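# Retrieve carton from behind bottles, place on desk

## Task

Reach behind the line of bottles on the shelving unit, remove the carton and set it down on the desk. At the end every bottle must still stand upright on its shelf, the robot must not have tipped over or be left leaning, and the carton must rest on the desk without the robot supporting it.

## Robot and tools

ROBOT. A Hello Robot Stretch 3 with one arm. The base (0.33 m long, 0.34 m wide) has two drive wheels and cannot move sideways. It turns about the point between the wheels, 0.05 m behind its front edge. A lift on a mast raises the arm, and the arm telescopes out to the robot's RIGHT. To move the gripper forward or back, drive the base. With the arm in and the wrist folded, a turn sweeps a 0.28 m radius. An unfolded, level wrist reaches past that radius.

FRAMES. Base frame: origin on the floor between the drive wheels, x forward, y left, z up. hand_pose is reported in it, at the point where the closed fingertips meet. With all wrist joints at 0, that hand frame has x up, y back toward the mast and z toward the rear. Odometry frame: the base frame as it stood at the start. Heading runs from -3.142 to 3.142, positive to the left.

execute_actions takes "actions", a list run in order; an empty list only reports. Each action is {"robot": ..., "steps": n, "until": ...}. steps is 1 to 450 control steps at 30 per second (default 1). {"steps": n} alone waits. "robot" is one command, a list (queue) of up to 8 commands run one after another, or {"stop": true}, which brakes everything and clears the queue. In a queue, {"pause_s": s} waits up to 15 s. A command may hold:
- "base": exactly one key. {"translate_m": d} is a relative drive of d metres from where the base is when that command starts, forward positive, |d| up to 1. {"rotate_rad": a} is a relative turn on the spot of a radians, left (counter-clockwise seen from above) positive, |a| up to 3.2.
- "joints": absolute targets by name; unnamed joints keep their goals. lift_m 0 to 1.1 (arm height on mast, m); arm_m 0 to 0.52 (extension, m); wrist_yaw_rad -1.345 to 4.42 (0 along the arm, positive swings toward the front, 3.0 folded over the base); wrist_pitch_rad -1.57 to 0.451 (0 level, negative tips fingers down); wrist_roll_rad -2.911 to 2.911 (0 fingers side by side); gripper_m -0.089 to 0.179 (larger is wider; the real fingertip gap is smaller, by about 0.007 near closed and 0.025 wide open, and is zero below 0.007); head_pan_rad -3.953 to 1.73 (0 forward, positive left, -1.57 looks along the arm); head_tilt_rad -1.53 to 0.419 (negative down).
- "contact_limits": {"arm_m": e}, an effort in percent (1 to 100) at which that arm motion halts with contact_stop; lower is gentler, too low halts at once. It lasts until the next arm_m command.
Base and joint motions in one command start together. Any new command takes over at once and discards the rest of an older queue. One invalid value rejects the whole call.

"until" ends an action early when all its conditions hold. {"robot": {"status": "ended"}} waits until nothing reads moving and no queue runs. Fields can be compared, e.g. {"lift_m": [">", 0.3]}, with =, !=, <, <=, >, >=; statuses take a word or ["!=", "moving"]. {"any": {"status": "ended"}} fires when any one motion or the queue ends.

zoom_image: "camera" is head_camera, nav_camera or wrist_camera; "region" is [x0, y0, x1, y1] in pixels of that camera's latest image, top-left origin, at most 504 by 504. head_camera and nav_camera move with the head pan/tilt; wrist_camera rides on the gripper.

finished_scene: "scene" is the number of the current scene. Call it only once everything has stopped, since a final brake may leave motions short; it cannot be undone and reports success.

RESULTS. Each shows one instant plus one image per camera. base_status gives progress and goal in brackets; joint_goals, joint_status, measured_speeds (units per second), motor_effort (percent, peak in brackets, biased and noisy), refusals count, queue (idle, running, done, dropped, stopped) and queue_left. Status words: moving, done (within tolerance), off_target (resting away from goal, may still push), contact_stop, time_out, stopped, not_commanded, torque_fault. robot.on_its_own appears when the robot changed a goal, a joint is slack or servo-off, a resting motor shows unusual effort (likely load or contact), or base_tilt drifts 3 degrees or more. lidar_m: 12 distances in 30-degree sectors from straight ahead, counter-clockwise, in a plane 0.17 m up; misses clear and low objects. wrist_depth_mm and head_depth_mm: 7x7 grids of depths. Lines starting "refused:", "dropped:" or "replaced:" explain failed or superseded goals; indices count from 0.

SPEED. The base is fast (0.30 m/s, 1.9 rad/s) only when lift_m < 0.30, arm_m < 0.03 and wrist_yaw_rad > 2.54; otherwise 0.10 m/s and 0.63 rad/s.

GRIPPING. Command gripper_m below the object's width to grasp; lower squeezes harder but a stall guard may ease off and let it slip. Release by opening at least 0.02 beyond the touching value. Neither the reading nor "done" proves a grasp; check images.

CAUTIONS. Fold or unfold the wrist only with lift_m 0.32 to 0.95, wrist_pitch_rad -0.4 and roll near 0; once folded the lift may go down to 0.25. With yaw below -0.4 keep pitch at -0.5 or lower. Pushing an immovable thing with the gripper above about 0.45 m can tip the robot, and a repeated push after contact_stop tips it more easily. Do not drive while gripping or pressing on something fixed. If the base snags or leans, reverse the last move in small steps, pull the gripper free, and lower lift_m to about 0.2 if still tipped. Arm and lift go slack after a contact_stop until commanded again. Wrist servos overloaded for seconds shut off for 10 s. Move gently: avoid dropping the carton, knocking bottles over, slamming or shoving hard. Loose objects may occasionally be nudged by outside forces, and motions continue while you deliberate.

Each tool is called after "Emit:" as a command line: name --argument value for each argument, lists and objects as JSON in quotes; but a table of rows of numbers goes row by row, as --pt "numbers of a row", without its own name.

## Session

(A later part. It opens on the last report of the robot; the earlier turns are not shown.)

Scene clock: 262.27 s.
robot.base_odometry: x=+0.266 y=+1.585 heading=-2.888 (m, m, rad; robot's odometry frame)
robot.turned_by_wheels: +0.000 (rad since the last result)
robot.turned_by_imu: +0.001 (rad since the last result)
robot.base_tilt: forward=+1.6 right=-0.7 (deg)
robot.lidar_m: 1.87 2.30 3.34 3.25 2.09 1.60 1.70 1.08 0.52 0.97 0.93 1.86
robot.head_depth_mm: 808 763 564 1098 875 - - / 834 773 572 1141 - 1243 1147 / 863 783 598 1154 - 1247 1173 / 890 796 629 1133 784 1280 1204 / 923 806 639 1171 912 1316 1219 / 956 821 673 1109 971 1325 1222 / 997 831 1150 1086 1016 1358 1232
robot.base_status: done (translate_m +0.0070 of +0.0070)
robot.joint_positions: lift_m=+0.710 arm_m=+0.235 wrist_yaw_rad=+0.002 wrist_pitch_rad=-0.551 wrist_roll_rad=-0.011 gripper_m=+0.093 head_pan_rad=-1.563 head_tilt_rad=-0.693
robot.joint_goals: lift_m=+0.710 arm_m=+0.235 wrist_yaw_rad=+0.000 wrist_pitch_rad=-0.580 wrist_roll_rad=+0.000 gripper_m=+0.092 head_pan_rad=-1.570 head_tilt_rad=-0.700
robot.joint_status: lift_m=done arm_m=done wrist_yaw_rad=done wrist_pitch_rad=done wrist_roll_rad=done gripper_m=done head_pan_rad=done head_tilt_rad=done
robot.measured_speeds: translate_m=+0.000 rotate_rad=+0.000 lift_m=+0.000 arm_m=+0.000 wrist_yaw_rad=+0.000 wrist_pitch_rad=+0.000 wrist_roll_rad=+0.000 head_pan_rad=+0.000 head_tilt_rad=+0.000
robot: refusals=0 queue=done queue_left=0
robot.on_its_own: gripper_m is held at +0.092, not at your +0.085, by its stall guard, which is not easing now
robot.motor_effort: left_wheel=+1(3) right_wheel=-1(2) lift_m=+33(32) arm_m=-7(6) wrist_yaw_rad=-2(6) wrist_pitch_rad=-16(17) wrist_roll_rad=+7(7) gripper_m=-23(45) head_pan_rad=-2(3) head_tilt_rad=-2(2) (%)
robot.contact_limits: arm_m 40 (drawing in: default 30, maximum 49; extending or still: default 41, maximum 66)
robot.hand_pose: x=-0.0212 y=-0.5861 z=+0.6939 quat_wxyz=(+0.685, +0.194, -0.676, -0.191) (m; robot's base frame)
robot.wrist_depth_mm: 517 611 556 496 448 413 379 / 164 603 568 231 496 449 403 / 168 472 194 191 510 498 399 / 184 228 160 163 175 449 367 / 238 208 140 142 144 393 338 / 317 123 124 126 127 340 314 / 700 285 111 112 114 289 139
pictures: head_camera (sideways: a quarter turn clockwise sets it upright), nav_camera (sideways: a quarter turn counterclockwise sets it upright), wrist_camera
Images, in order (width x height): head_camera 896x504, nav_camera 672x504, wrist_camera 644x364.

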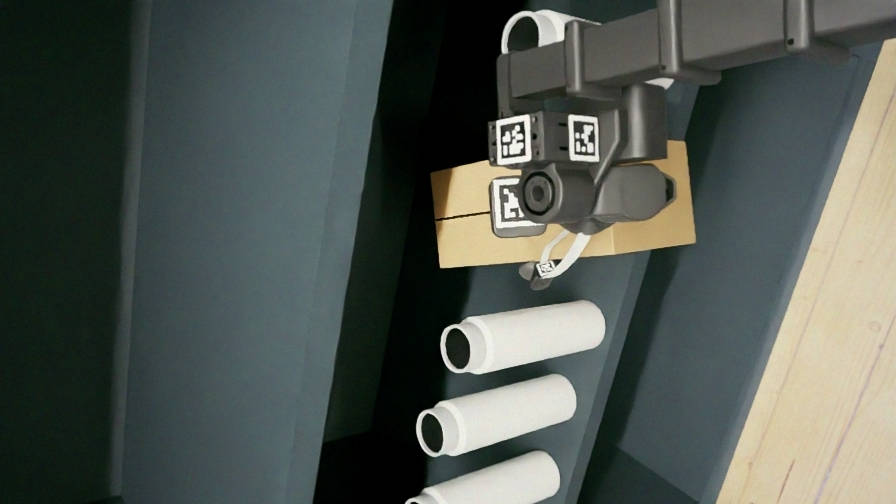

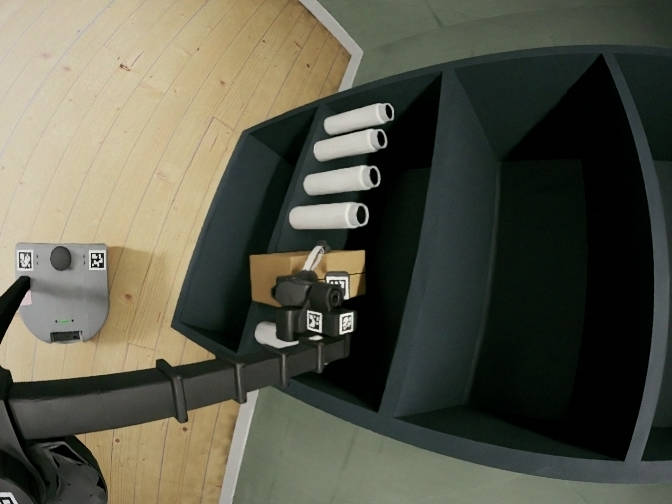

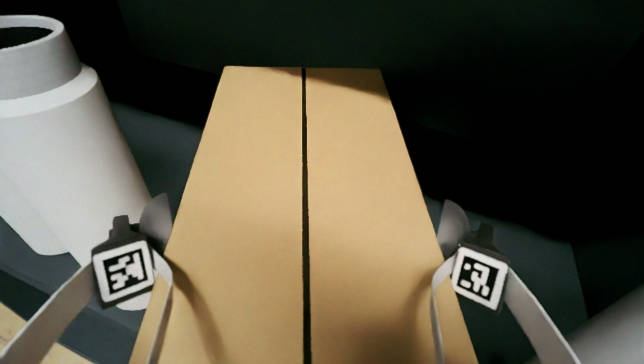

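Emit:
execute_actions --actions '[{"robot": [{"joints": {"wrist_pitch_rad": -0.54}}, {"joints": {"arm_m": 0.2}, "contact_limits": {"arm_m": 40}}], "steps": 300, "until": {"robot": {"status": "ended"}}}]'

Scene clock: 277.77 s.
robot.base_odometry: x=+0.266 y=+1.585 heading=-2.888 (m, m, rad; robot's odometry frame)
robot.turned_by_wheels: +0.000 (rad since the last result)
robot.turned_by_imu: +0.001 (rad since the last result)
robot.base_tilt: forward=+1.6 right=-0.6 (deg)
robot.lidar_m: 1.87 2.29 3.31 3.23 2.08 1.60 1.70 1.08 0.52 0.97 0.93 1.86
robot.head_depth_mm: 808 764 564 1097 713 - - / 834 773 572 1132 - 1243 1150 / 863 784 597 1156 - 1247 1175 / 893 793 629 1162 781 1256 1204 / 923 807 639 1167 914 1317 1216 / 956 818 674 1114 973 1320 1225 / 995 830 1149 1087 1018 1356 1235
robot.base_status: done (translate_m +0.0070 of +0.0070)
robot.joint_positions: lift_m=+0.710 arm_m=+0.200 wrist_yaw_rad=+0.002 wrist_pitch_rad=-0.554 wrist_roll_rad=-0.009 gripper_m=+0.093 head_pan_rad=-1.563 head_tilt_rad=-0.693
robot.joint_goals: lift_m=+0.710 arm_m=+0.200 wrist_yaw_rad=+0.000 wrist_pitch_rad=-0.540 wrist_roll_rad=+0.000 gripper_m=+0.092 head_pan_rad=-1.570 head_tilt_rad=-0.700
robot.joint_status: lift_m=done arm_m=done wrist_yaw_rad=done wrist_pitch_rad=done wrist_roll_rad=done gripper_m=done head_pan_rad=done head_tilt_rad=done
robot.measured_speeds: translate_m=+0.000 rotate_rad=+0.000 lift_m=+0.000 arm_m=+0.000 wrist_yaw_rad=+0.000 wrist_pitch_rad=+0.000 wrist_roll_rad=+0.000 head_pan_rad=+0.000 head_tilt_rad=+0.000
robot: refusals=0 queue=done queue_left=0
robot.on_its_own: gripper_m is held at +0.092, not at your +0.085, by its stall guard, which is not easing now
robot.motor_effort: left_wheel=+1(1) right_wheel=+1(0) lift_m=+32(32) arm_m=-6(9) wrist_yaw_rad=-2(2) wrist_pitch_rad=+9(16) wrist_roll_rad=+6(7) gripper_m=-23(24) head_pan_rad=-2(2) head_tilt_rad=-4(1) (%)
robot.contact_limits: arm_m 40 (drawing in: default 30, maximum 49; extending or still: default 41, maximum 66)
robot.hand_pose: x=-0.0212 y=-0.5506 z=+0.6933 quat_wxyz=(+0.684, +0.195, -0.677, -0.192) (m; robot's base frame)
robot.wrist_depth_mm: 177 636 599 534 479 440 401 / 179 548 233 226 519 477 406 / 197 225 187 189 504 514 375 / 306 242 159 163 174 448 347 / 343 251 140 142 144 389 142 / 665 124 125 127 128 186 139 / 723 679 112 114 116 202 143
pictures: head_camera (sideways: a quarter turn clockwise sets it upright), nav_camera (sideways: a quarter turn counterclockwise sets it upright), wrist_camera
Images, in order (width x height): head_camera 896x504, nav_camera 672x504, wrist_camera 644x364.

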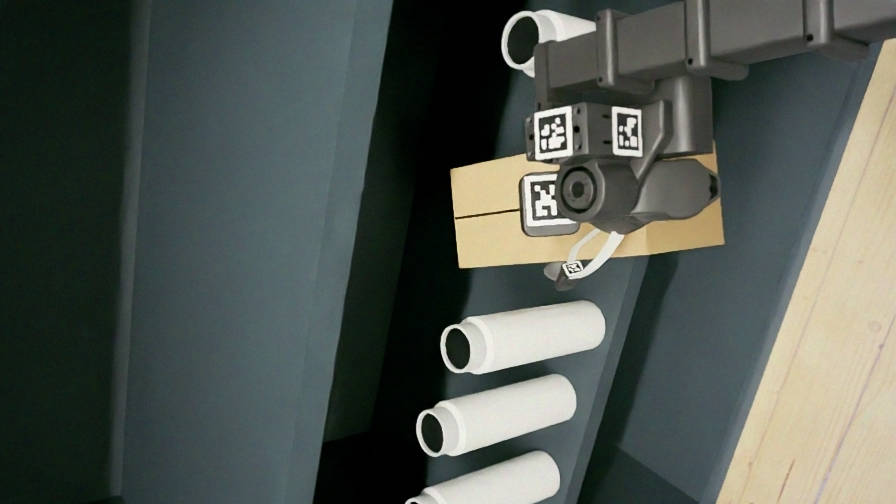

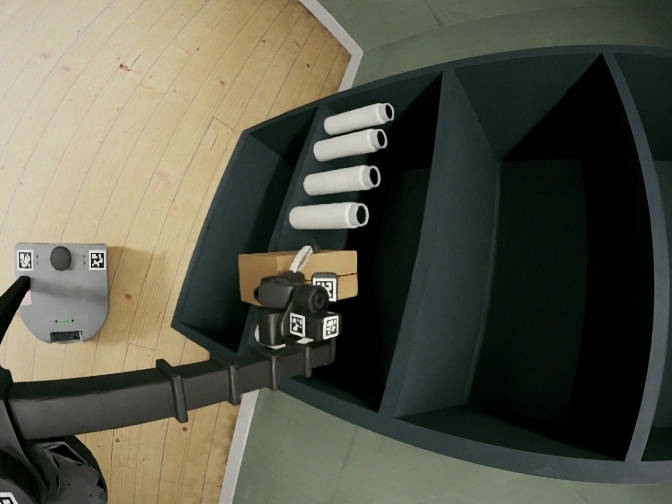

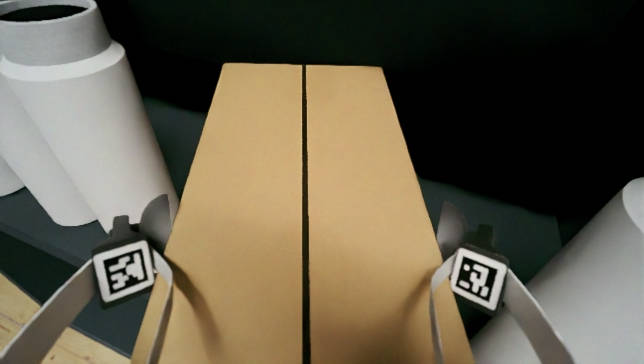

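Emit:
execute_actions --actions '[{"robot": [{"joints": {"arm_m": 0.216}, "contact_limits": {"arm_m": 30}}], "steps": 100, "until": {"robot": {"status": "ended"}}}]'

Scene clock: 282.47 s.
robot.base_odometry: x=+0.266 y=+1.585 heading=-2.888 (m, m, rad; robot's odometry frame)
robot.turned_by_wheels: +0.000 (rad since the last result)
robot.turned_by_imu: +0.001 (rad since the last result)
robot.base_tilt: forward=+1.6 right=-0.6 (deg)
robot.lidar_m: 1.87 2.30 3.33 3.24 2.08 1.60 1.70 1.08 0.52 0.97 0.93 1.86
robot.head_depth_mm: 809 765 565 1099 795 - 1130 / 831 773 572 1129 - 1246 1149 / 860 783 599 1154 - 1230 1175 / 892 795 628 1160 789 1256 1209 / 923 806 639 1165 913 1324 1218 / 956 817 674 1082 973 1327 1224 / 994 831 1156 1091 1014 1361 1227
robot.base_status: done (translate_m +0.0070 of +0.0070)
robot.joint_positions: lift_m=+0.710 arm_m=+0.216 wrist_yaw_rad=+0.001 wrist_pitch_rad=-0.556 wrist_roll_rad=-0.006 gripper_m=+0.093 head_pan_rad=-1.563 head_tilt_rad=-0.693
robot.joint_goals: lift_m=+0.710 arm_m=+0.216 wrist_yaw_rad=+0.000 wrist_pitch_rad=-0.540 wrist_roll_rad=+0.000 gripper_m=+0.092 head_pan_rad=-1.570 head_tilt_rad=-0.700
robot.joint_status: lift_m=done arm_m=done wrist_yaw_rad=done wrist_pitch_rad=done wrist_roll_rad=done gripper_m=done head_pan_rad=done head_tilt_rad=done
robot.measured_speeds: translate_m=+0.000 rotate_rad=+0.000 lift_m=+0.000 arm_m=+0.000 wrist_yaw_rad=+0.000 wrist_pitch_rad=+0.000 wrist_roll_rad=+0.000 head_pan_rad=+0.000 head_tilt_rad=+0.000
robot: refusals=0 queue=done queue_left=0
robot.on_its_own: gripper_m is held at +0.092, not at your +0.085, by its stall guard, which is not easing now
robot.motor_effort: left_wheel=+1(1) right_wheel=+0(0) lift_m=+32(33) arm_m=+6(6) wrist_yaw_rad=-2(2) wrist_pitch_rad=+10(10) wrist_roll_rad=+3(6) gripper_m=-23(23) head_pan_rad=-1(3) head_tilt_rad=-3(3) (%)
robot.contact_limits: arm_m 30 (drawing in: default 30, maximum 49; extending or still: default 41, maximum 66)
robot.hand_pose: x=-0.0212 y=-0.5654 z=+0.6929 quat_wxyz=(+0.682, +0.195, -0.678, -0.193) (m; robot's base frame)
robot.wrist_depth_mm: 177 628 579 516 466 430 393 / 171 576 583 538 512 471 413 / 184 226 202 200 509 505 382 / 216 232 164 166 181 444 349 / 331 233 141 144 145 385 323 / 624 122 124 126 127 335 140 / 716 665 110 112 114 220 138
pictures: head_camera (sideways: a quarter turn clockwise sets it upright), nav_camera (sideways: a quarter turn counterclockwise sets it upright), wrist_camera
Images, in order (width x height): head_camera 896x504, nav_camera 672x504, wrist_camera 644x364.

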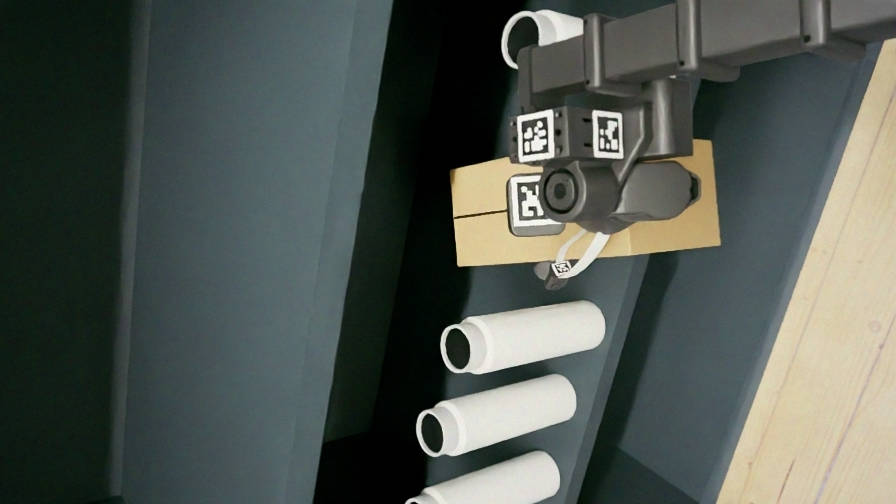

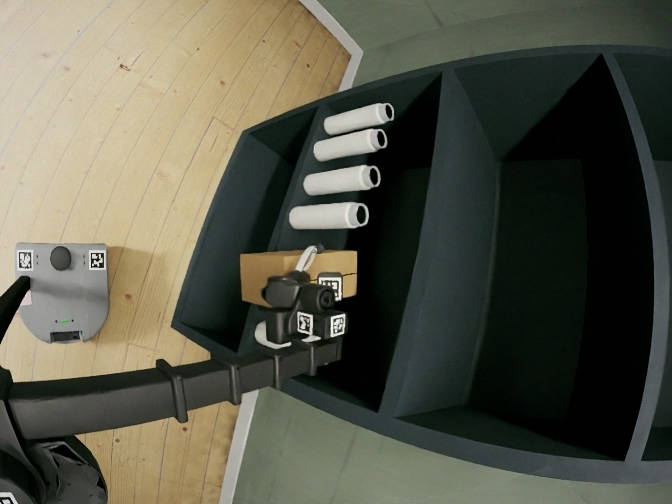

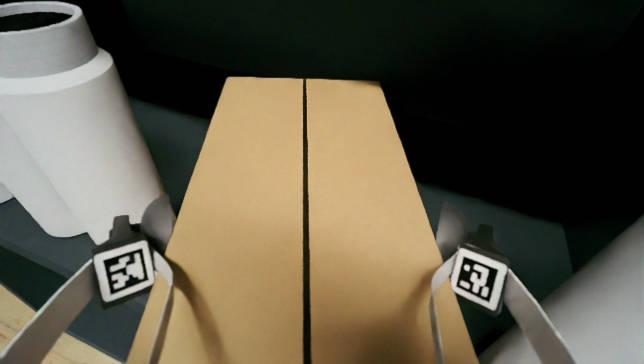

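Emit:
execute_actions --actions '[{"robot": [{"joints": {"gripper_m": 0.158}}, {"joints": {"lift_m": 0.785}}, {"joints": {"wrist_pitch_rad": -0.95, "arm_m": 0.312}, "contact_limits": {"arm_m": 25}}, {"joints": {"lift_m": 0.757}}], "steps": 300, "until": {"robot": {"status": "ended"}}}]'

Scene clock: 312.27 s.
robot.base_odometry: x=+0.266 y=+1.585 heading=-2.888 (m, m, rad; robot's odometry frame)
robot.turned_by_wheels: +0.000 (rad since the last result)
robot.turned_by_imu: +0.001 (rad since the last result)
robot.base_tilt: forward=+1.5 right=-0.6 (deg)
robot.lidar_m: 1.87 2.30 3.31 3.24 2.07 1.61 1.69 1.08 0.52 0.97 0.93 1.86
robot.head_depth_mm: 810 762 564 1099 - - 1125 / 832 773 572 - 925 1223 1151 / 864 784 597 - 700 789 1175 / 894 796 629 1163 749 1257 1207 / 925 807 638 1164 914 1321 1220 / 956 818 673 1079 971 1329 1228 / 993 830 1147 1089 1017 1358 1228
robot.base_status: done (translate_m +0.0070 of +0.0070)
robot.joint_positions: lift_m=+0.757 arm_m=+0.312 wrist_yaw_rad=+0.001 wrist_pitch_rad=-0.954 wrist_roll_rad=-0.004 gripper_m=+0.158 head_pan_rad=-1.563 head_tilt_rad=-0.693
robot.joint_goals: lift_m=+0.757 arm_m=+0.312 wrist_yaw_rad=+0.000 wrist_pitch_rad=-0.950 wrist_roll_rad=+0.000 gripper_m=+0.158 head_pan_rad=-1.570 head_tilt_rad=-0.700
robot.joint_status: lift_m=done arm_m=done wrist_yaw_rad=done wrist_pitch_rad=done wrist_roll_rad=done gripper_m=done head_pan_rad=done head_tilt_rad=done
robot.measured_speeds: translate_m=+0.000 rotate_rad=+0.000 lift_m=+0.000 arm_m=+0.000 wrist_yaw_rad=+0.000 wrist_pitch_rad=+0.000 wrist_roll_rad=+0.000 head_pan_rad=+0.000 head_tilt_rad=+0.000
robot: refusals=0 queue=done queue_left=0
robot.motor_effort: left_wheel=+0(1) right_wheel=+1(1) lift_m=+19(39) arm_m=+5(8) wrist_yaw_rad=-1(2) wrist_pitch_rad=+3(10) wrist_roll_rad=+2(3) gripper_m=-1(100) head_pan_rad=-3(3) head_tilt_rad=-3(3) (%)
robot.contact_limits: arm_m 25 (drawing in: default 30, maximum 49; extending or still: default 41, maximum 66)
robot.hand_pose: x=-0.0214 y=-0.5851 z=+0.6731 quat_wxyz=(+0.630, +0.326, -0.626, -0.324) (m; robot's base frame)
robot.wrist_depth_mm: 397 399 170 172 421 419 385 / 161 367 155 158 165 400 389 / 165 237 143 145 150 365 359 / 196 216 133 136 139 340 332 / 799 125 125 127 129 322 309 / 750 118 117 119 120 - 278 / 715 112 110 112 113 198 135
pictures: head_camera (sideways: a quarter turn clockwise sets it upright), nav_camera (sideways: a quarter turn counterclockwise sets it upright), wrist_camera
Images, in order (width x height): head_camera 896x504, nav_camera 672x504, wrist_camera 644x364.

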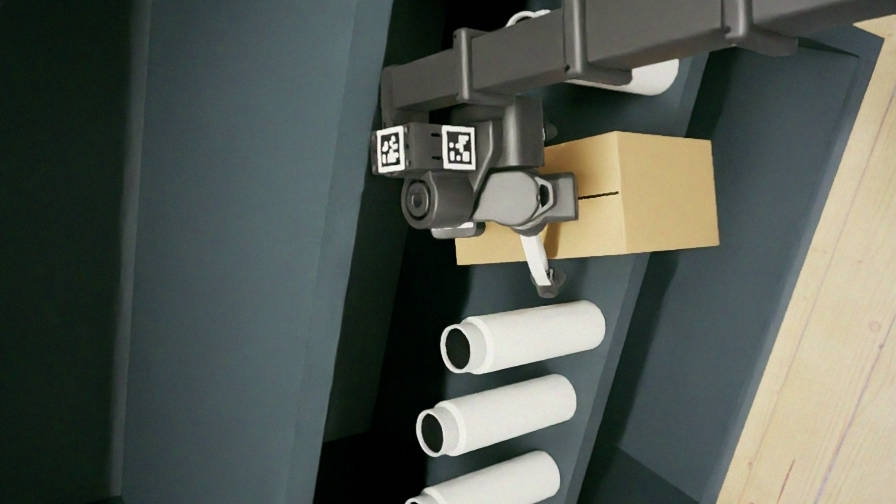

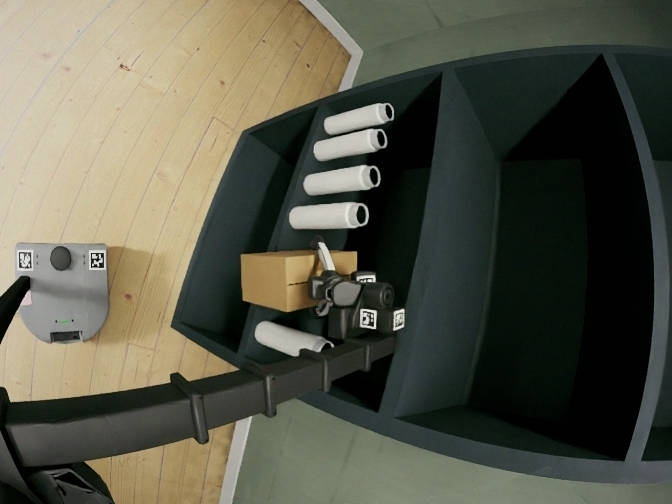

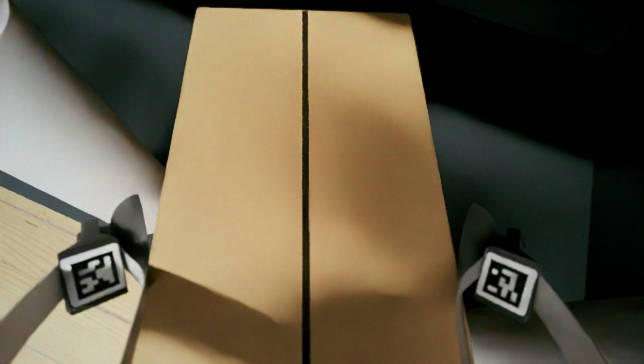

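Emit:
execute_actions --actions '[{"robot": [{"joints": {"lift_m": 0.752}}, {"joints": {"gripper_m": 0.085}}, {"pause_s": 0.5}, {"joints": {"lift_m": 0.772}}], "steps": 300, "until": {"robot": {"status": "ended"}}}]'

Scene clock: 322.87 s.
robot.base_odometry: x=+0.266 y=+1.585 heading=-2.888 (m, m, rad; robot's odometry frame)
robot.turned_by_wheels: +0.000 (rad since the last result)
robot.turned_by_imu: +0.001 (rad since the last result)
robot.base_tilt: forward=+1.5 right=-0.7 (deg)
robot.lidar_m: 1.87 2.30 3.33 3.24 2.08 1.60 1.70 1.08 0.52 0.97 0.93 1.86
robot.head_depth_mm: 809 763 564 1097 - 834 1126 / 831 773 590 - 923 1219 1154 / 861 783 598 - 696 778 1175 / 891 795 629 1163 735 1257 1206 / 923 805 638 1163 913 1317 1216 / 956 818 673 1084 973 1326 1219 / 991 828 1155 1088 1015 1353 1231
robot.base_status: done (translate_m +0.0070 of +0.0070)
robot.joint_positions: lift_m=+0.772 arm_m=+0.312 wrist_yaw_rad=+0.001 wrist_pitch_rad=-0.961 wrist_roll_rad=+0.002 gripper_m=+0.094 head_pan_rad=-1.563 head_tilt_rad=-0.693
robot.joint_goals: lift_m=+0.772 arm_m=+0.312 wrist_yaw_rad=+0.000 wrist_pitch_rad=-0.950 wrist_roll_rad=+0.000 gripper_m=+0.092 head_pan_rad=-1.570 head_tilt_rad=-0.700
robot.joint_status: lift_m=done arm_m=done wrist_yaw_rad=done wrist_pitch_rad=done wrist_roll_rad=done gripper_m=done head_pan_rad=done head_tilt_rad=done
robot.measured_speeds: translate_m=+0.000 rotate_rad=+0.000 lift_m=+0.000 arm_m=+0.000 wrist_yaw_rad=+0.000 wrist_pitch_rad=+0.000 wrist_roll_rad=+0.000 head_pan_rad=+0.000 head_tilt_rad=+0.000
robot: refusals=0 queue=done queue_left=0
robot.on_its_own: gripper_m is held at +0.092, not at your +0.085, by its stall guard, which is still easing
robot.motor_effort: left_wheel=+0(2) right_wheel=+1(4) lift_m=+38(42) arm_m=+5(5) wrist_yaw_rad=-1(2) wrist_pitch_rad=+7(15) wrist_roll_rad=-2(2) gripper_m=-28(100) head_pan_rad=-3(3) head_tilt_rad=-4(3) (%)
robot.contact_limits: arm_m 25 (drawing in: default 30, maximum 49; extending or still: default 41, maximum 66)
robot.hand_pose: x=-0.0215 y=-0.5835 z=+0.6865 quat_wxyz=(+0.627, +0.327, -0.627, -0.327) (m; robot's base frame)
robot.wrist_depth_mm: 414 416 168 171 440 430 390 / 161 382 156 157 164 413 399 / 165 214 144 146 150 377 365 / 198 216 135 136 139 352 333 / 799 126 126 127 129 333 307 / 756 119 119 120 121 - 265 / 716 713 112 113 115 200 135
pictures: head_camera (sideways: a quarter turn clockwise sets it upright), nav_camera (sideways: a quarter turn counterclockwise sets it upright), wrist_camera
Images, in order (width x height): head_camera 896x504, nav_camera 672x504, wrist_camera 644x364.

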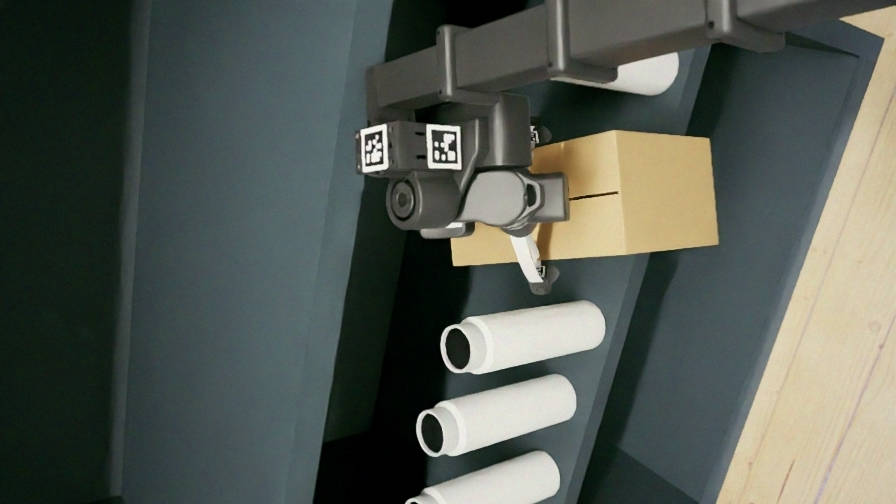

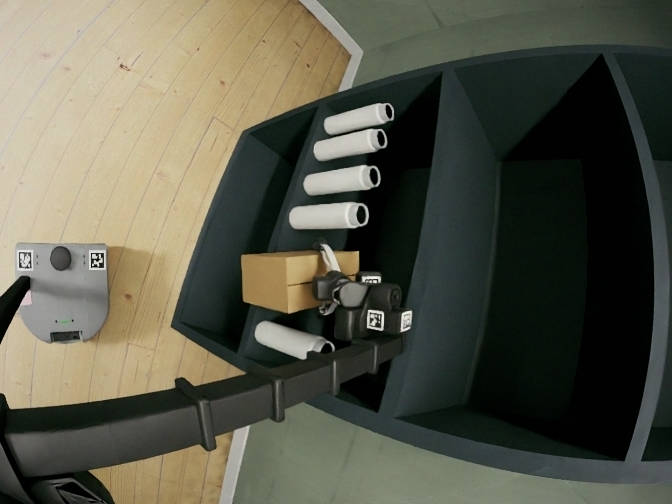

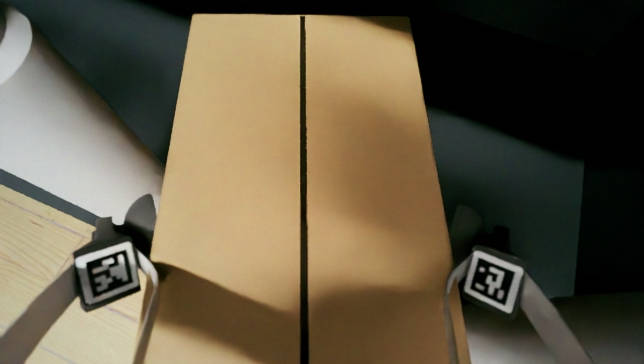

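Emit:
execute_actions --actions '[{"robot": {"joints": {"lift_m": 0.79}}, "steps": 100, "until": {"robot": {"status": "ended"}}}]'

Scene clock: 328.17 s.
robot.base_odometry: x=+0.266 y=+1.585 heading=-2.888 (m, m, rad; robot's odometry frame)
robot.turned_by_wheels: +0.000 (rad since the last result)
robot.turned_by_imu: +0.001 (rad since the last result)
robot.base_tilt: forward=+1.6 right=-0.6 (deg)
robot.lidar_m: 1.87 2.30 3.33 3.25 2.08 1.60 1.70 1.08 0.52 0.97 0.93 1.86
robot.head_depth_mm: 806 762 565 1094 - 830 1128 / 833 773 592 - 922 1218 1152 / 861 786 598 - 686 769 1179 / 890 795 629 1132 710 1260 1206 / 923 806 637 1167 913 1321 1216 / 955 818 673 1080 971 1329 1222 / 994 832 1153 1092 1017 1358 1230
robot.base_status: done (translate_m +0.0070 of +0.0070)
robot.joint_positions: lift_m=+0.790 arm_m=+0.312 wrist_yaw_rad=+0.001 wrist_pitch_rad=-0.962 wrist_roll_rad=+0.002 gripper_m=+0.104 head_pan_rad=-1.563 head_tilt_rad=-0.693
robot.joint_goals: lift_m=+0.790 arm_m=+0.312 wrist_yaw_rad=+0.000 wrist_pitch_rad=-0.950 wrist_roll_rad=+0.000 gripper_m=+0.103 head_pan_rad=-1.570 head_tilt_rad=-0.700
robot.joint_status: lift_m=done arm_m=done wrist_yaw_rad=done wrist_pitch_rad=done wrist_roll_rad=done gripper_m=done head_pan_rad=done head_tilt_rad=done
robot.measured_speeds: translate_m=+0.000 rotate_rad=+0.000 lift_m=+0.000 arm_m=+0.000 wrist_yaw_rad=+0.000 wrist_pitch_rad=+0.000 wrist_roll_rad=+0.000 head_pan_rad=+0.000 head_tilt_rad=+0.000
robot: refusals=0 queue=done queue_left=0
robot.on_its_own: gripper_m is held at +0.103, not at your +0.085, by its stall guard, which is not easing now
robot.motor_effort: left_wheel=+0(0) right_wheel=+1(1) lift_m=+37(39) arm_m=+5(5) wrist_yaw_rad=-1(1) wrist_pitch_rad=+7(8) wrist_roll_rad=-2(1) gripper_m=-24(29) head_pan_rad=-2(2) head_tilt_rad=-4(3) (%)
robot.contact_limits: arm_m 25 (drawing in: default 30, maximum 49; extending or still: default 41, maximum 66)
robot.hand_pose: x=-0.0215 y=-0.5833 z=+0.7044 quat_wxyz=(+0.627, +0.327, -0.627, -0.328) (m; robot's base frame)
robot.wrist_depth_mm: 431 435 173 174 458 439 393 / 162 407 158 160 167 434 401 / 165 228 146 148 152 400 362 / 199 219 136 137 141 370 335 / 816 127 127 128 129 349 307 / 786 119 119 120 121 - 265 / 732 728 112 113 114 199 133
pictures: head_camera (sideways: a quarter turn clockwise sets it upright), nav_camera (sideways: a quarter turn counterclockwise sets it upright), wrist_camera
Images, in order (width x height): head_camera 896x504, nav_camera 672x504, wrist_camera 644x364.

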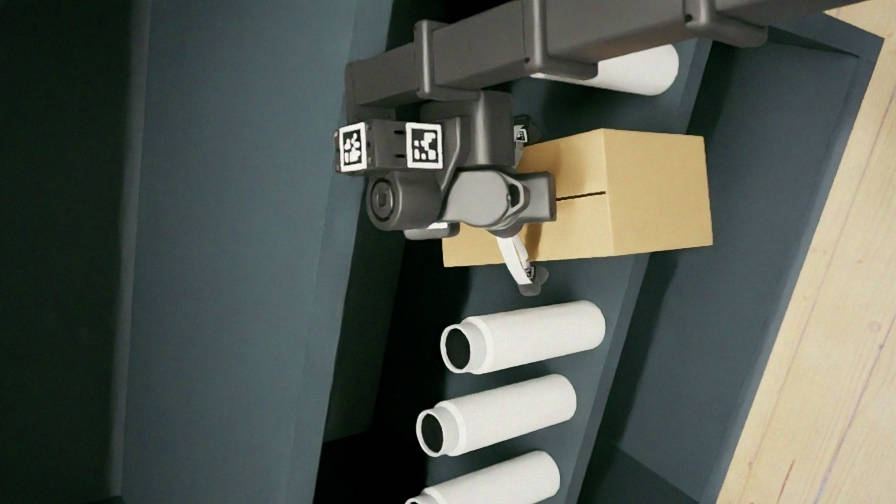

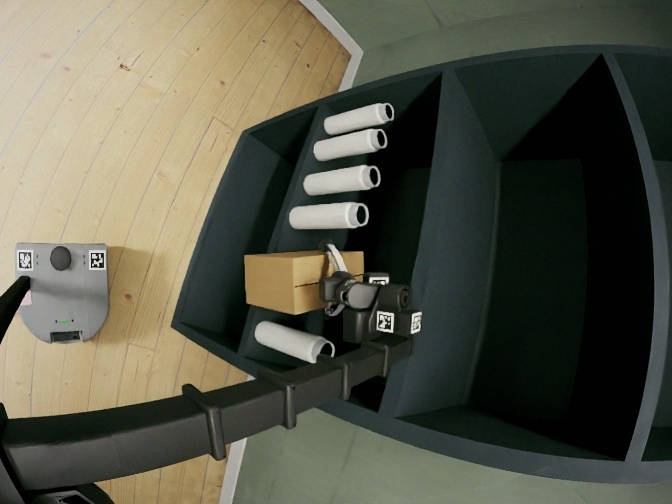

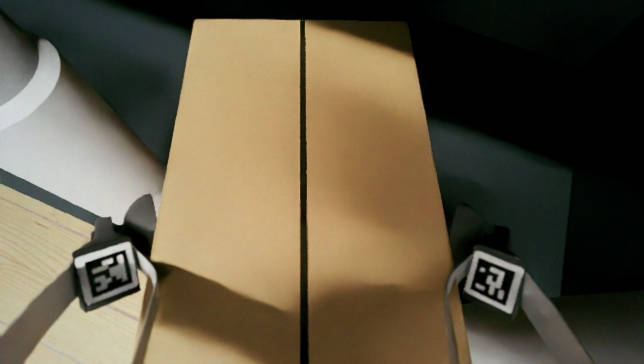

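Emit:
execute_actions --actions '[{"robot": {"joints": {"arm_m": 0.08, "head_pan_rad": 1.2, "head_tilt_rad": -0.3}}, "steps": 200, "until": {"robot": {"status": "ended"}}}]'

Scene clock: 335.13 s.
robot.base_odometry: x=+0.266 y=+1.585 heading=-2.888 (m, m, rad; robot's odometry frame)
robot.turned_by_wheels: +0.000 (rad since the last result)
robot.turned_by_imu: +0.001 (rad since the last result)
robot.base_tilt: forward=+1.5 right=-0.6 (deg)
robot.lidar_m: 1.87 2.30 3.33 3.25 2.09 1.60 1.69 1.08 0.52 0.97 0.93 1.86
robot.head_depth_mm: 3331 3486 3649 3602 2590 1938 1538 / 3322 3511 3643 3795 2609 1944 1545 / 3302 3472 3664 3832 2651 1972 1557 / 3271 3514 3688 3813 2664 1968 1570 / 3336 3471 3662 3842 2686 1985 1573 / 3309 3477 3701 3811 2709 2000 1585 / 3321 3510 3703 3843 2749 2007 1595
robot.base_status: done (translate_m +0.0070 of +0.0070)
robot.joint_positions: lift_m=+0.790 arm_m=+0.080 wrist_yaw_rad=+0.001 wrist_pitch_rad=-0.962 wrist_roll_rad=+0.002 gripper_m=+0.104 head_pan_rad=+1.193 head_tilt_rad=-0.310
robot.joint_goals: lift_m=+0.790 arm_m=+0.080 wrist_yaw_rad=+0.000 wrist_pitch_rad=-0.950 wrist_roll_rad=+0.000 gripper_m=+0.103 head_pan_rad=+1.200 head_tilt_rad=-0.300
robot.joint_status: lift_m=done arm_m=done wrist_yaw_rad=done wrist_pitch_rad=done wrist_roll_rad=done gripper_m=done head_pan_rad=done head_tilt_rad=done
robot.measured_speeds: translate_m=+0.000 rotate_rad=+0.000 lift_m=+0.000 arm_m=+0.000 wrist_yaw_rad=+0.000 wrist_pitch_rad=+0.000 wrist_roll_rad=+0.000 head_pan_rad=+0.000 head_tilt_rad=+0.000
robot: refusals=0 queue=done queue_left=0
robot.on_its_own: gripper_m is held at +0.103, not at your +0.085, by its stall guard, which is not easing now
robot.motor_effort: left_wheel=+0(0) right_wheel=+1(1) lift_m=+38(38) arm_m=-6(5) wrist_yaw_rad=-1(1) wrist_pitch_rad=+8(8) wrist_roll_rad=-1(1) gripper_m=-24(24) head_pan_rad=+2(28) head_tilt_rad=+5(33) (%)
robot.hand_pose: x=-0.0215 y=-0.3520 z=+0.7043 quat_wxyz=(+0.627, +0.327, -0.627, -0.328) (m; robot's base frame)
robot.wrist_depth_mm: 451 426 175 176 459 228 250 / 728 799 159 162 169 266 265 / 931 858 147 148 153 353 257 / 885 884 136 138 141 376 887 / 822 127 127 129 130 865 900 / 777 119 119 120 121 - 838 / 737 732 112 113 114 777 786
pictures: head_camera (sideways: a quarter turn clockwise sets it upright), nav_camera (sideways: a quarter turn counterclockwise sets it upright), wrist_camera
Images, in order (width x height): head_camera 896x504, nav_camera 672x504, wrist_camera 644x364.

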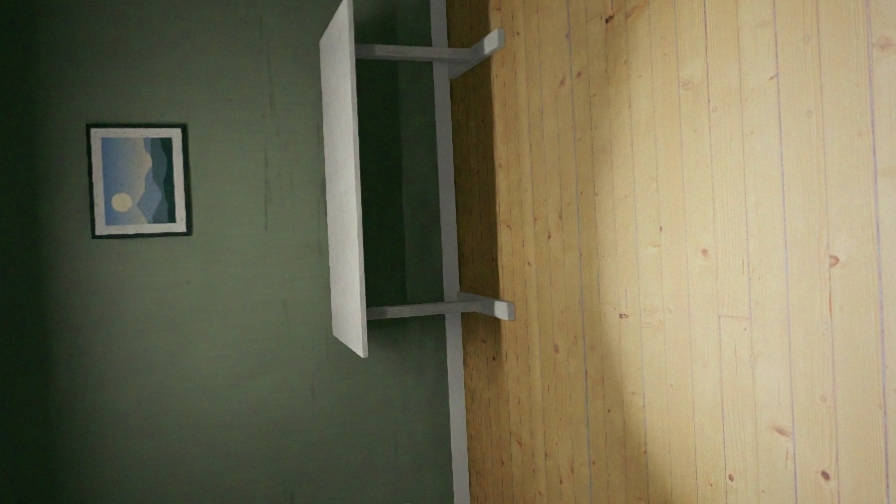

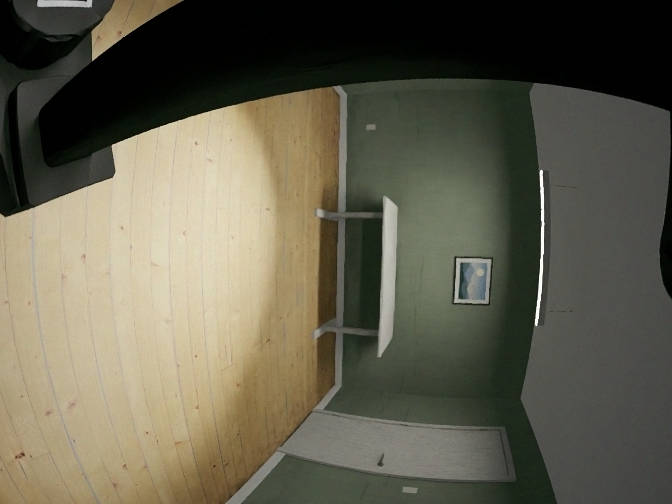

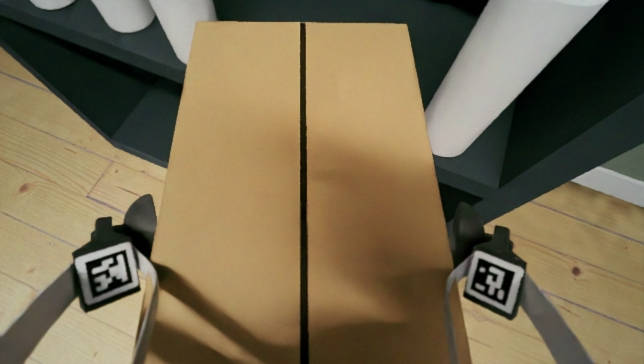

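Emit:
execute_actions --actions '[{"robot": {"base": {"rotate_rad": 1.12}, "joints": {"head_pan_rad": 0.0, "head_tilt_rad": -0.5}}, "steps": 200, "until": {"robot": {"base_status": ["!=", "moving"]}}}, {"robot": {"base": {"translate_m": 1.0}, "joints": {"lift_m": 1.02}}, "steps": 450, "until": {"robot": {"translate_m": [">", 0.9]}}}, {"robot": {"base": {"translate_m": 1.0}}, "steps": 450, "until": {"robot": {"translate_m": [">", 0.7]}}}]'

Scene clock: 371.07 s.
robot.base_odometry: x=-0.050 y=+0.009 heading=-1.768 (m, m, rad; robot's odometry frame)
robot.turned_by_wheels: +1.120 (rad since the last result)
robot.turned_by_imu: +1.129 (rad since the last result)
robot.base_tilt: forward=+2.1 right=-0.2 (deg)
robot.lidar_m: 2.16 1.76 2.15 1.64 1.65 2.67 2.13 2.22 1.83 1.72 1.76 1.86
robot.head_depth_mm: 1898 2067 1690 2415 1962 1581 1328 / 1887 2047 1705 2417 1988 1603 1338 / 1874 2034 1739 2408 2013 1607 1347 / 1873 2005 1759 2397 2010 1622 1355 / 1846 2011 1797 2371 2049 1627 1356 / 1831 1992 1831 2342 1992 1634 1363 / 1819 1981 1858 2307 2075 1653 1367
robot.base_status: moving (translate_m +0.7033 of +1.0000)
robot.joint_positions: lift_m=+1.020 arm_m=+0.080 wrist_yaw_rad=+0.001 wrist_pitch_rad=-0.963 wrist_roll_rad=+0.002 gripper_m=+0.104 head_pan_rad=+0.007 head_tilt_rad=-0.494
robot.joint_goals: lift_m=+1.020 arm_m=+0.080 wrist_yaw_rad=+0.000 wrist_pitch_rad=-0.950 wrist_roll_rad=+0.000 gripper_m=+0.103 head_pan_rad=+0.000 head_tilt_rad=-0.500
robot.joint_status: lift_m=done arm_m=done wrist_yaw_rad=done wrist_pitch_rad=done wrist_roll_rad=done gripper_m=done head_pan_rad=done head_tilt_rad=done
robot.measured_speeds: translate_m=+0.100 rotate_rad=+0.000 lift_m=+0.000 arm_m=+0.000 wrist_yaw_rad=+0.000 wrist_pitch_rad=+0.000 wrist_roll_rad=+0.000 head_pan_rad=+0.000 head_tilt_rad=+0.000
robot: refusals=0 queue=running queue_left=0
robot.on_its_own: gripper_m is held at +0.103, not at your +0.085, by its stall guard, which is not easing now
robot.motor_effort: left_wheel=+0(6) right_wheel=+4(7) lift_m=+38(40) arm_m=-6(6) wrist_yaw_rad=-1(1) wrist_pitch_rad=+8(8) wrist_roll_rad=-2(2) gripper_m=-24(24) head_pan_rad=-3(28) head_tilt_rad=-3(18) (%)
robot.hand_pose: x=-0.0215 y=-0.3520 z=+0.9343 quat_wxyz=(+0.627, +0.328, -0.627, -0.328) (m; robot's base frame)
robot.wrist_depth_mm: - - 174 176 - - - / - - 159 161 168 - - / - - 147 149 153 - - / - - 136 138 141 - - / - 127 127 128 130 - - / - 119 119 120 121 - - / 919 914 112 113 114 - -
pictures: head_camera (sideways: a quarter turn clockwise sets it upright), nav_camera (sideways: a quarter turn counterclockwise sets it upright), wrist_camera
Images, in order (width x height): head_camera 896x504, nav_camera 672x504, wrist_camera 644x364.

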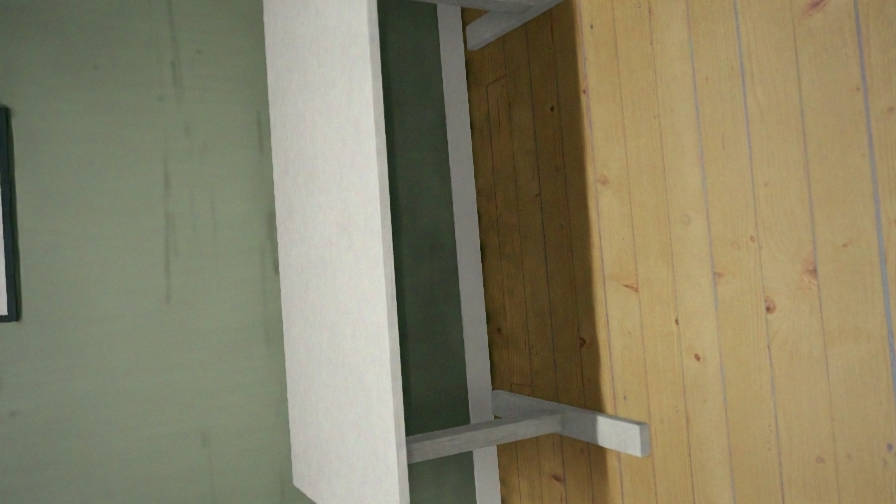

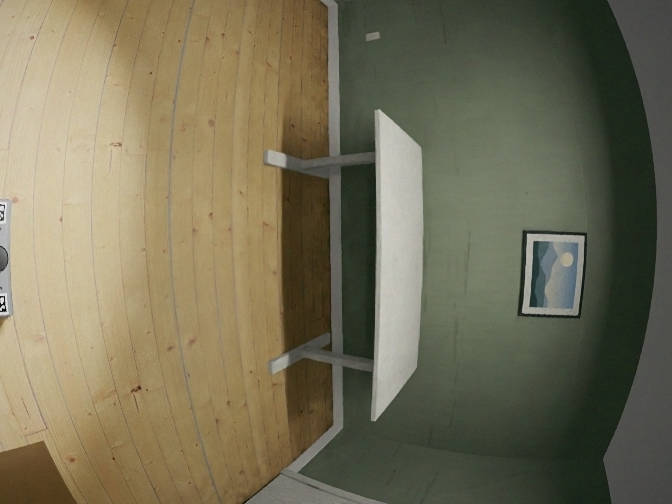

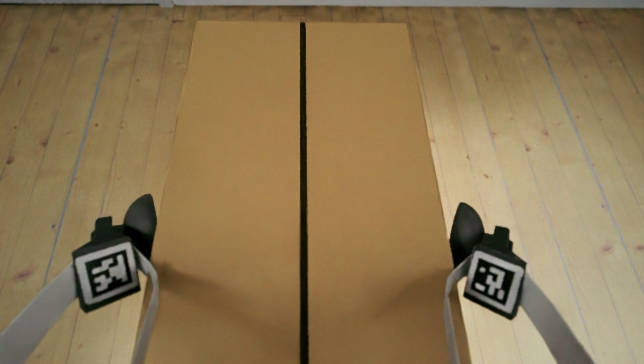

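Emit:
execute_actions --actions '[{"robot": {"base": {"translate_m": 1.0}}, "steps": 450, "until": {"robot": {"y": ["<", -0.765]}}}, {"robot": {"base": {"rotate_rad": 1.6}, "joints": {"head_pan_rad": -1.5, "head_tilt_rad": -0.7}}, "steps": 300, "until": {"robot": {"status": "ended"}}}]'

Scene clock: 384.63 s.
robot.base_odometry: x=-0.211 y=-0.802 heading=-0.169 (m, m, rad; robot's odometry frame)
robot.turned_by_wheels: +1.600 (rad since the last result)
robot.turned_by_imu: +1.603 (rad since the last result)
robot.base_tilt: forward=+1.7 right=-0.7 (deg)
robot.lidar_m: 2.09 1.79 2.43 2.96 2.46 1.75 1.64 1.69 1.12 1.33 1.01 1.81
robot.head_depth_mm: 1153 - - - 392 345 1130 / 1152 - - - - 345 413 / 1156 1283 1171 487 389 347 414 / 1155 1299 1111 852 785 1334 1169 / 1161 1300 1121 884 1532 1400 1218 / 1162 1300 1136 892 1542 1408 1223 / 1163 1304 1147 898 1360 1399 1227
robot.base_status: done (rotate_rad +1.5999 of +1.6000)
robot.joint_positions: lift_m=+1.020 arm_m=+0.080 wrist_yaw_rad=+0.001 wrist_pitch_rad=-0.963 wrist_roll_rad=+0.002 gripper_m=+0.104 head_pan_rad=-1.493 head_tilt_rad=-0.691
robot.joint_goals: lift_m=+1.020 arm_m=+0.080 wrist_yaw_rad=+0.000 wrist_pitch_rad=-0.950 wrist_roll_rad=+0.000 gripper_m=+0.103 head_pan_rad=-1.500 head_tilt_rad=-0.700
robot.joint_status: lift_m=done arm_m=done wrist_yaw_rad=done wrist_pitch_rad=done wrist_roll_rad=done gripper_m=done head_pan_rad=done head_tilt_rad=done
robot.measured_speeds: translate_m=+0.000 rotate_rad=+0.000 lift_m=+0.000 arm_m=+0.000 wrist_yaw_rad=+0.000 wrist_pitch_rad=+0.000 wrist_roll_rad=+0.000 head_pan_rad=+0.000 head_tilt_rad=+0.000
robot: refusals=0 queue=done queue_left=0
robot.on_its_own: gripper_m is held at +0.103, not at your +0.085, by its stall guard, which is not easing now
robot.motor_effort: left_wheel=-2(9) right_wheel=+3(7) lift_m=+38(38) arm_m=-6(5) wrist_yaw_rad=-1(1) wrist_pitch_rad=+8(8) wrist_roll_rad=-2(2) gripper_m=-24(24) head_pan_rad=-2(28) head_tilt_rad=-4(19) (%)
robot.hand_pose: x=-0.0215 y=-0.3520 z=+0.9343 quat_wxyz=(+0.627, +0.328, -0.627, -0.328) (m; robot's base frame)
robot.wrist_depth_mm: 487 497 174 176 522 532 548 / 450 453 159 161 169 486 497 / 430 430 147 148 153 449 460 / - - 136 138 141 - - / - 127 127 128 130 - - / - 119 119 120 122 - - / 926 915 112 113 114 - -
pictures: head_camera (sideways: a quarter turn clockwise sets it upright), nav_camera (sideways: a quarter turn counterclockwise sets it upright), wrist_camera
Images, in order (width x height): head_camera 896x504, nav_camera 672x504, wrist_camera 644x364.

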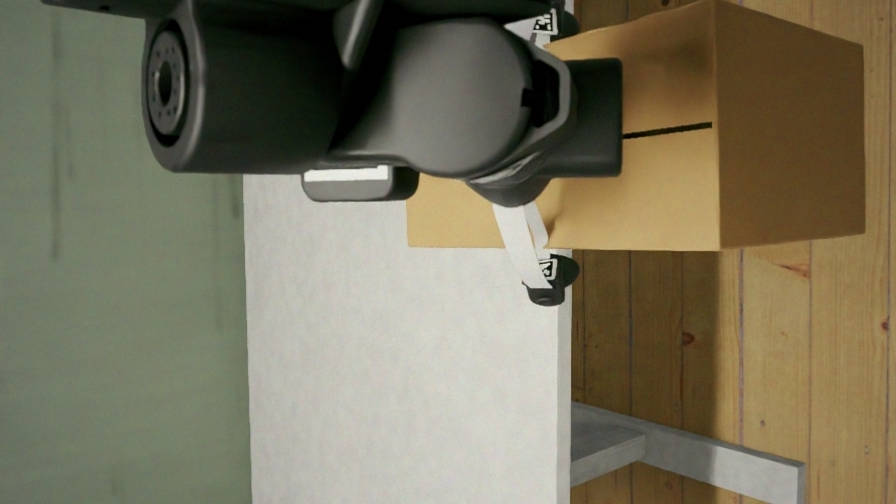

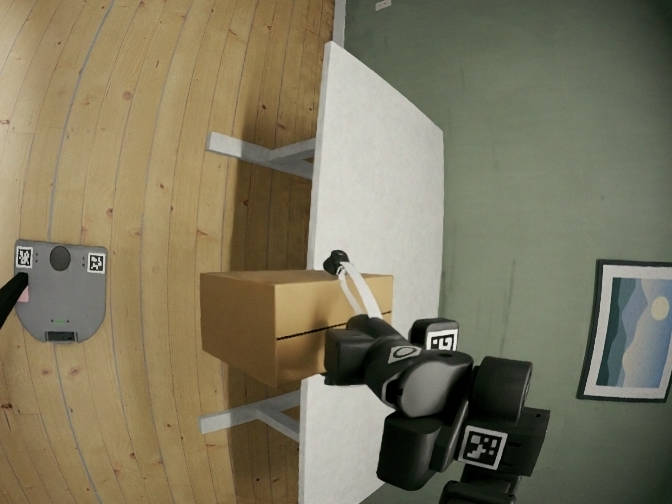

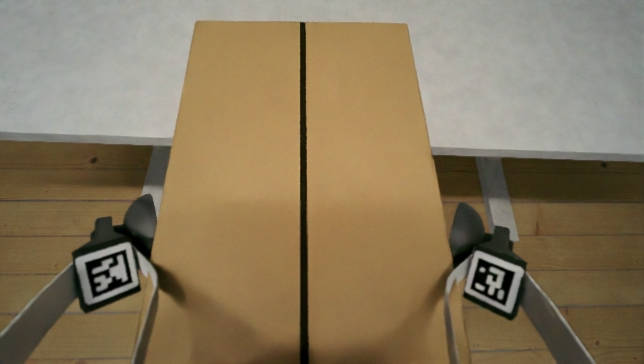

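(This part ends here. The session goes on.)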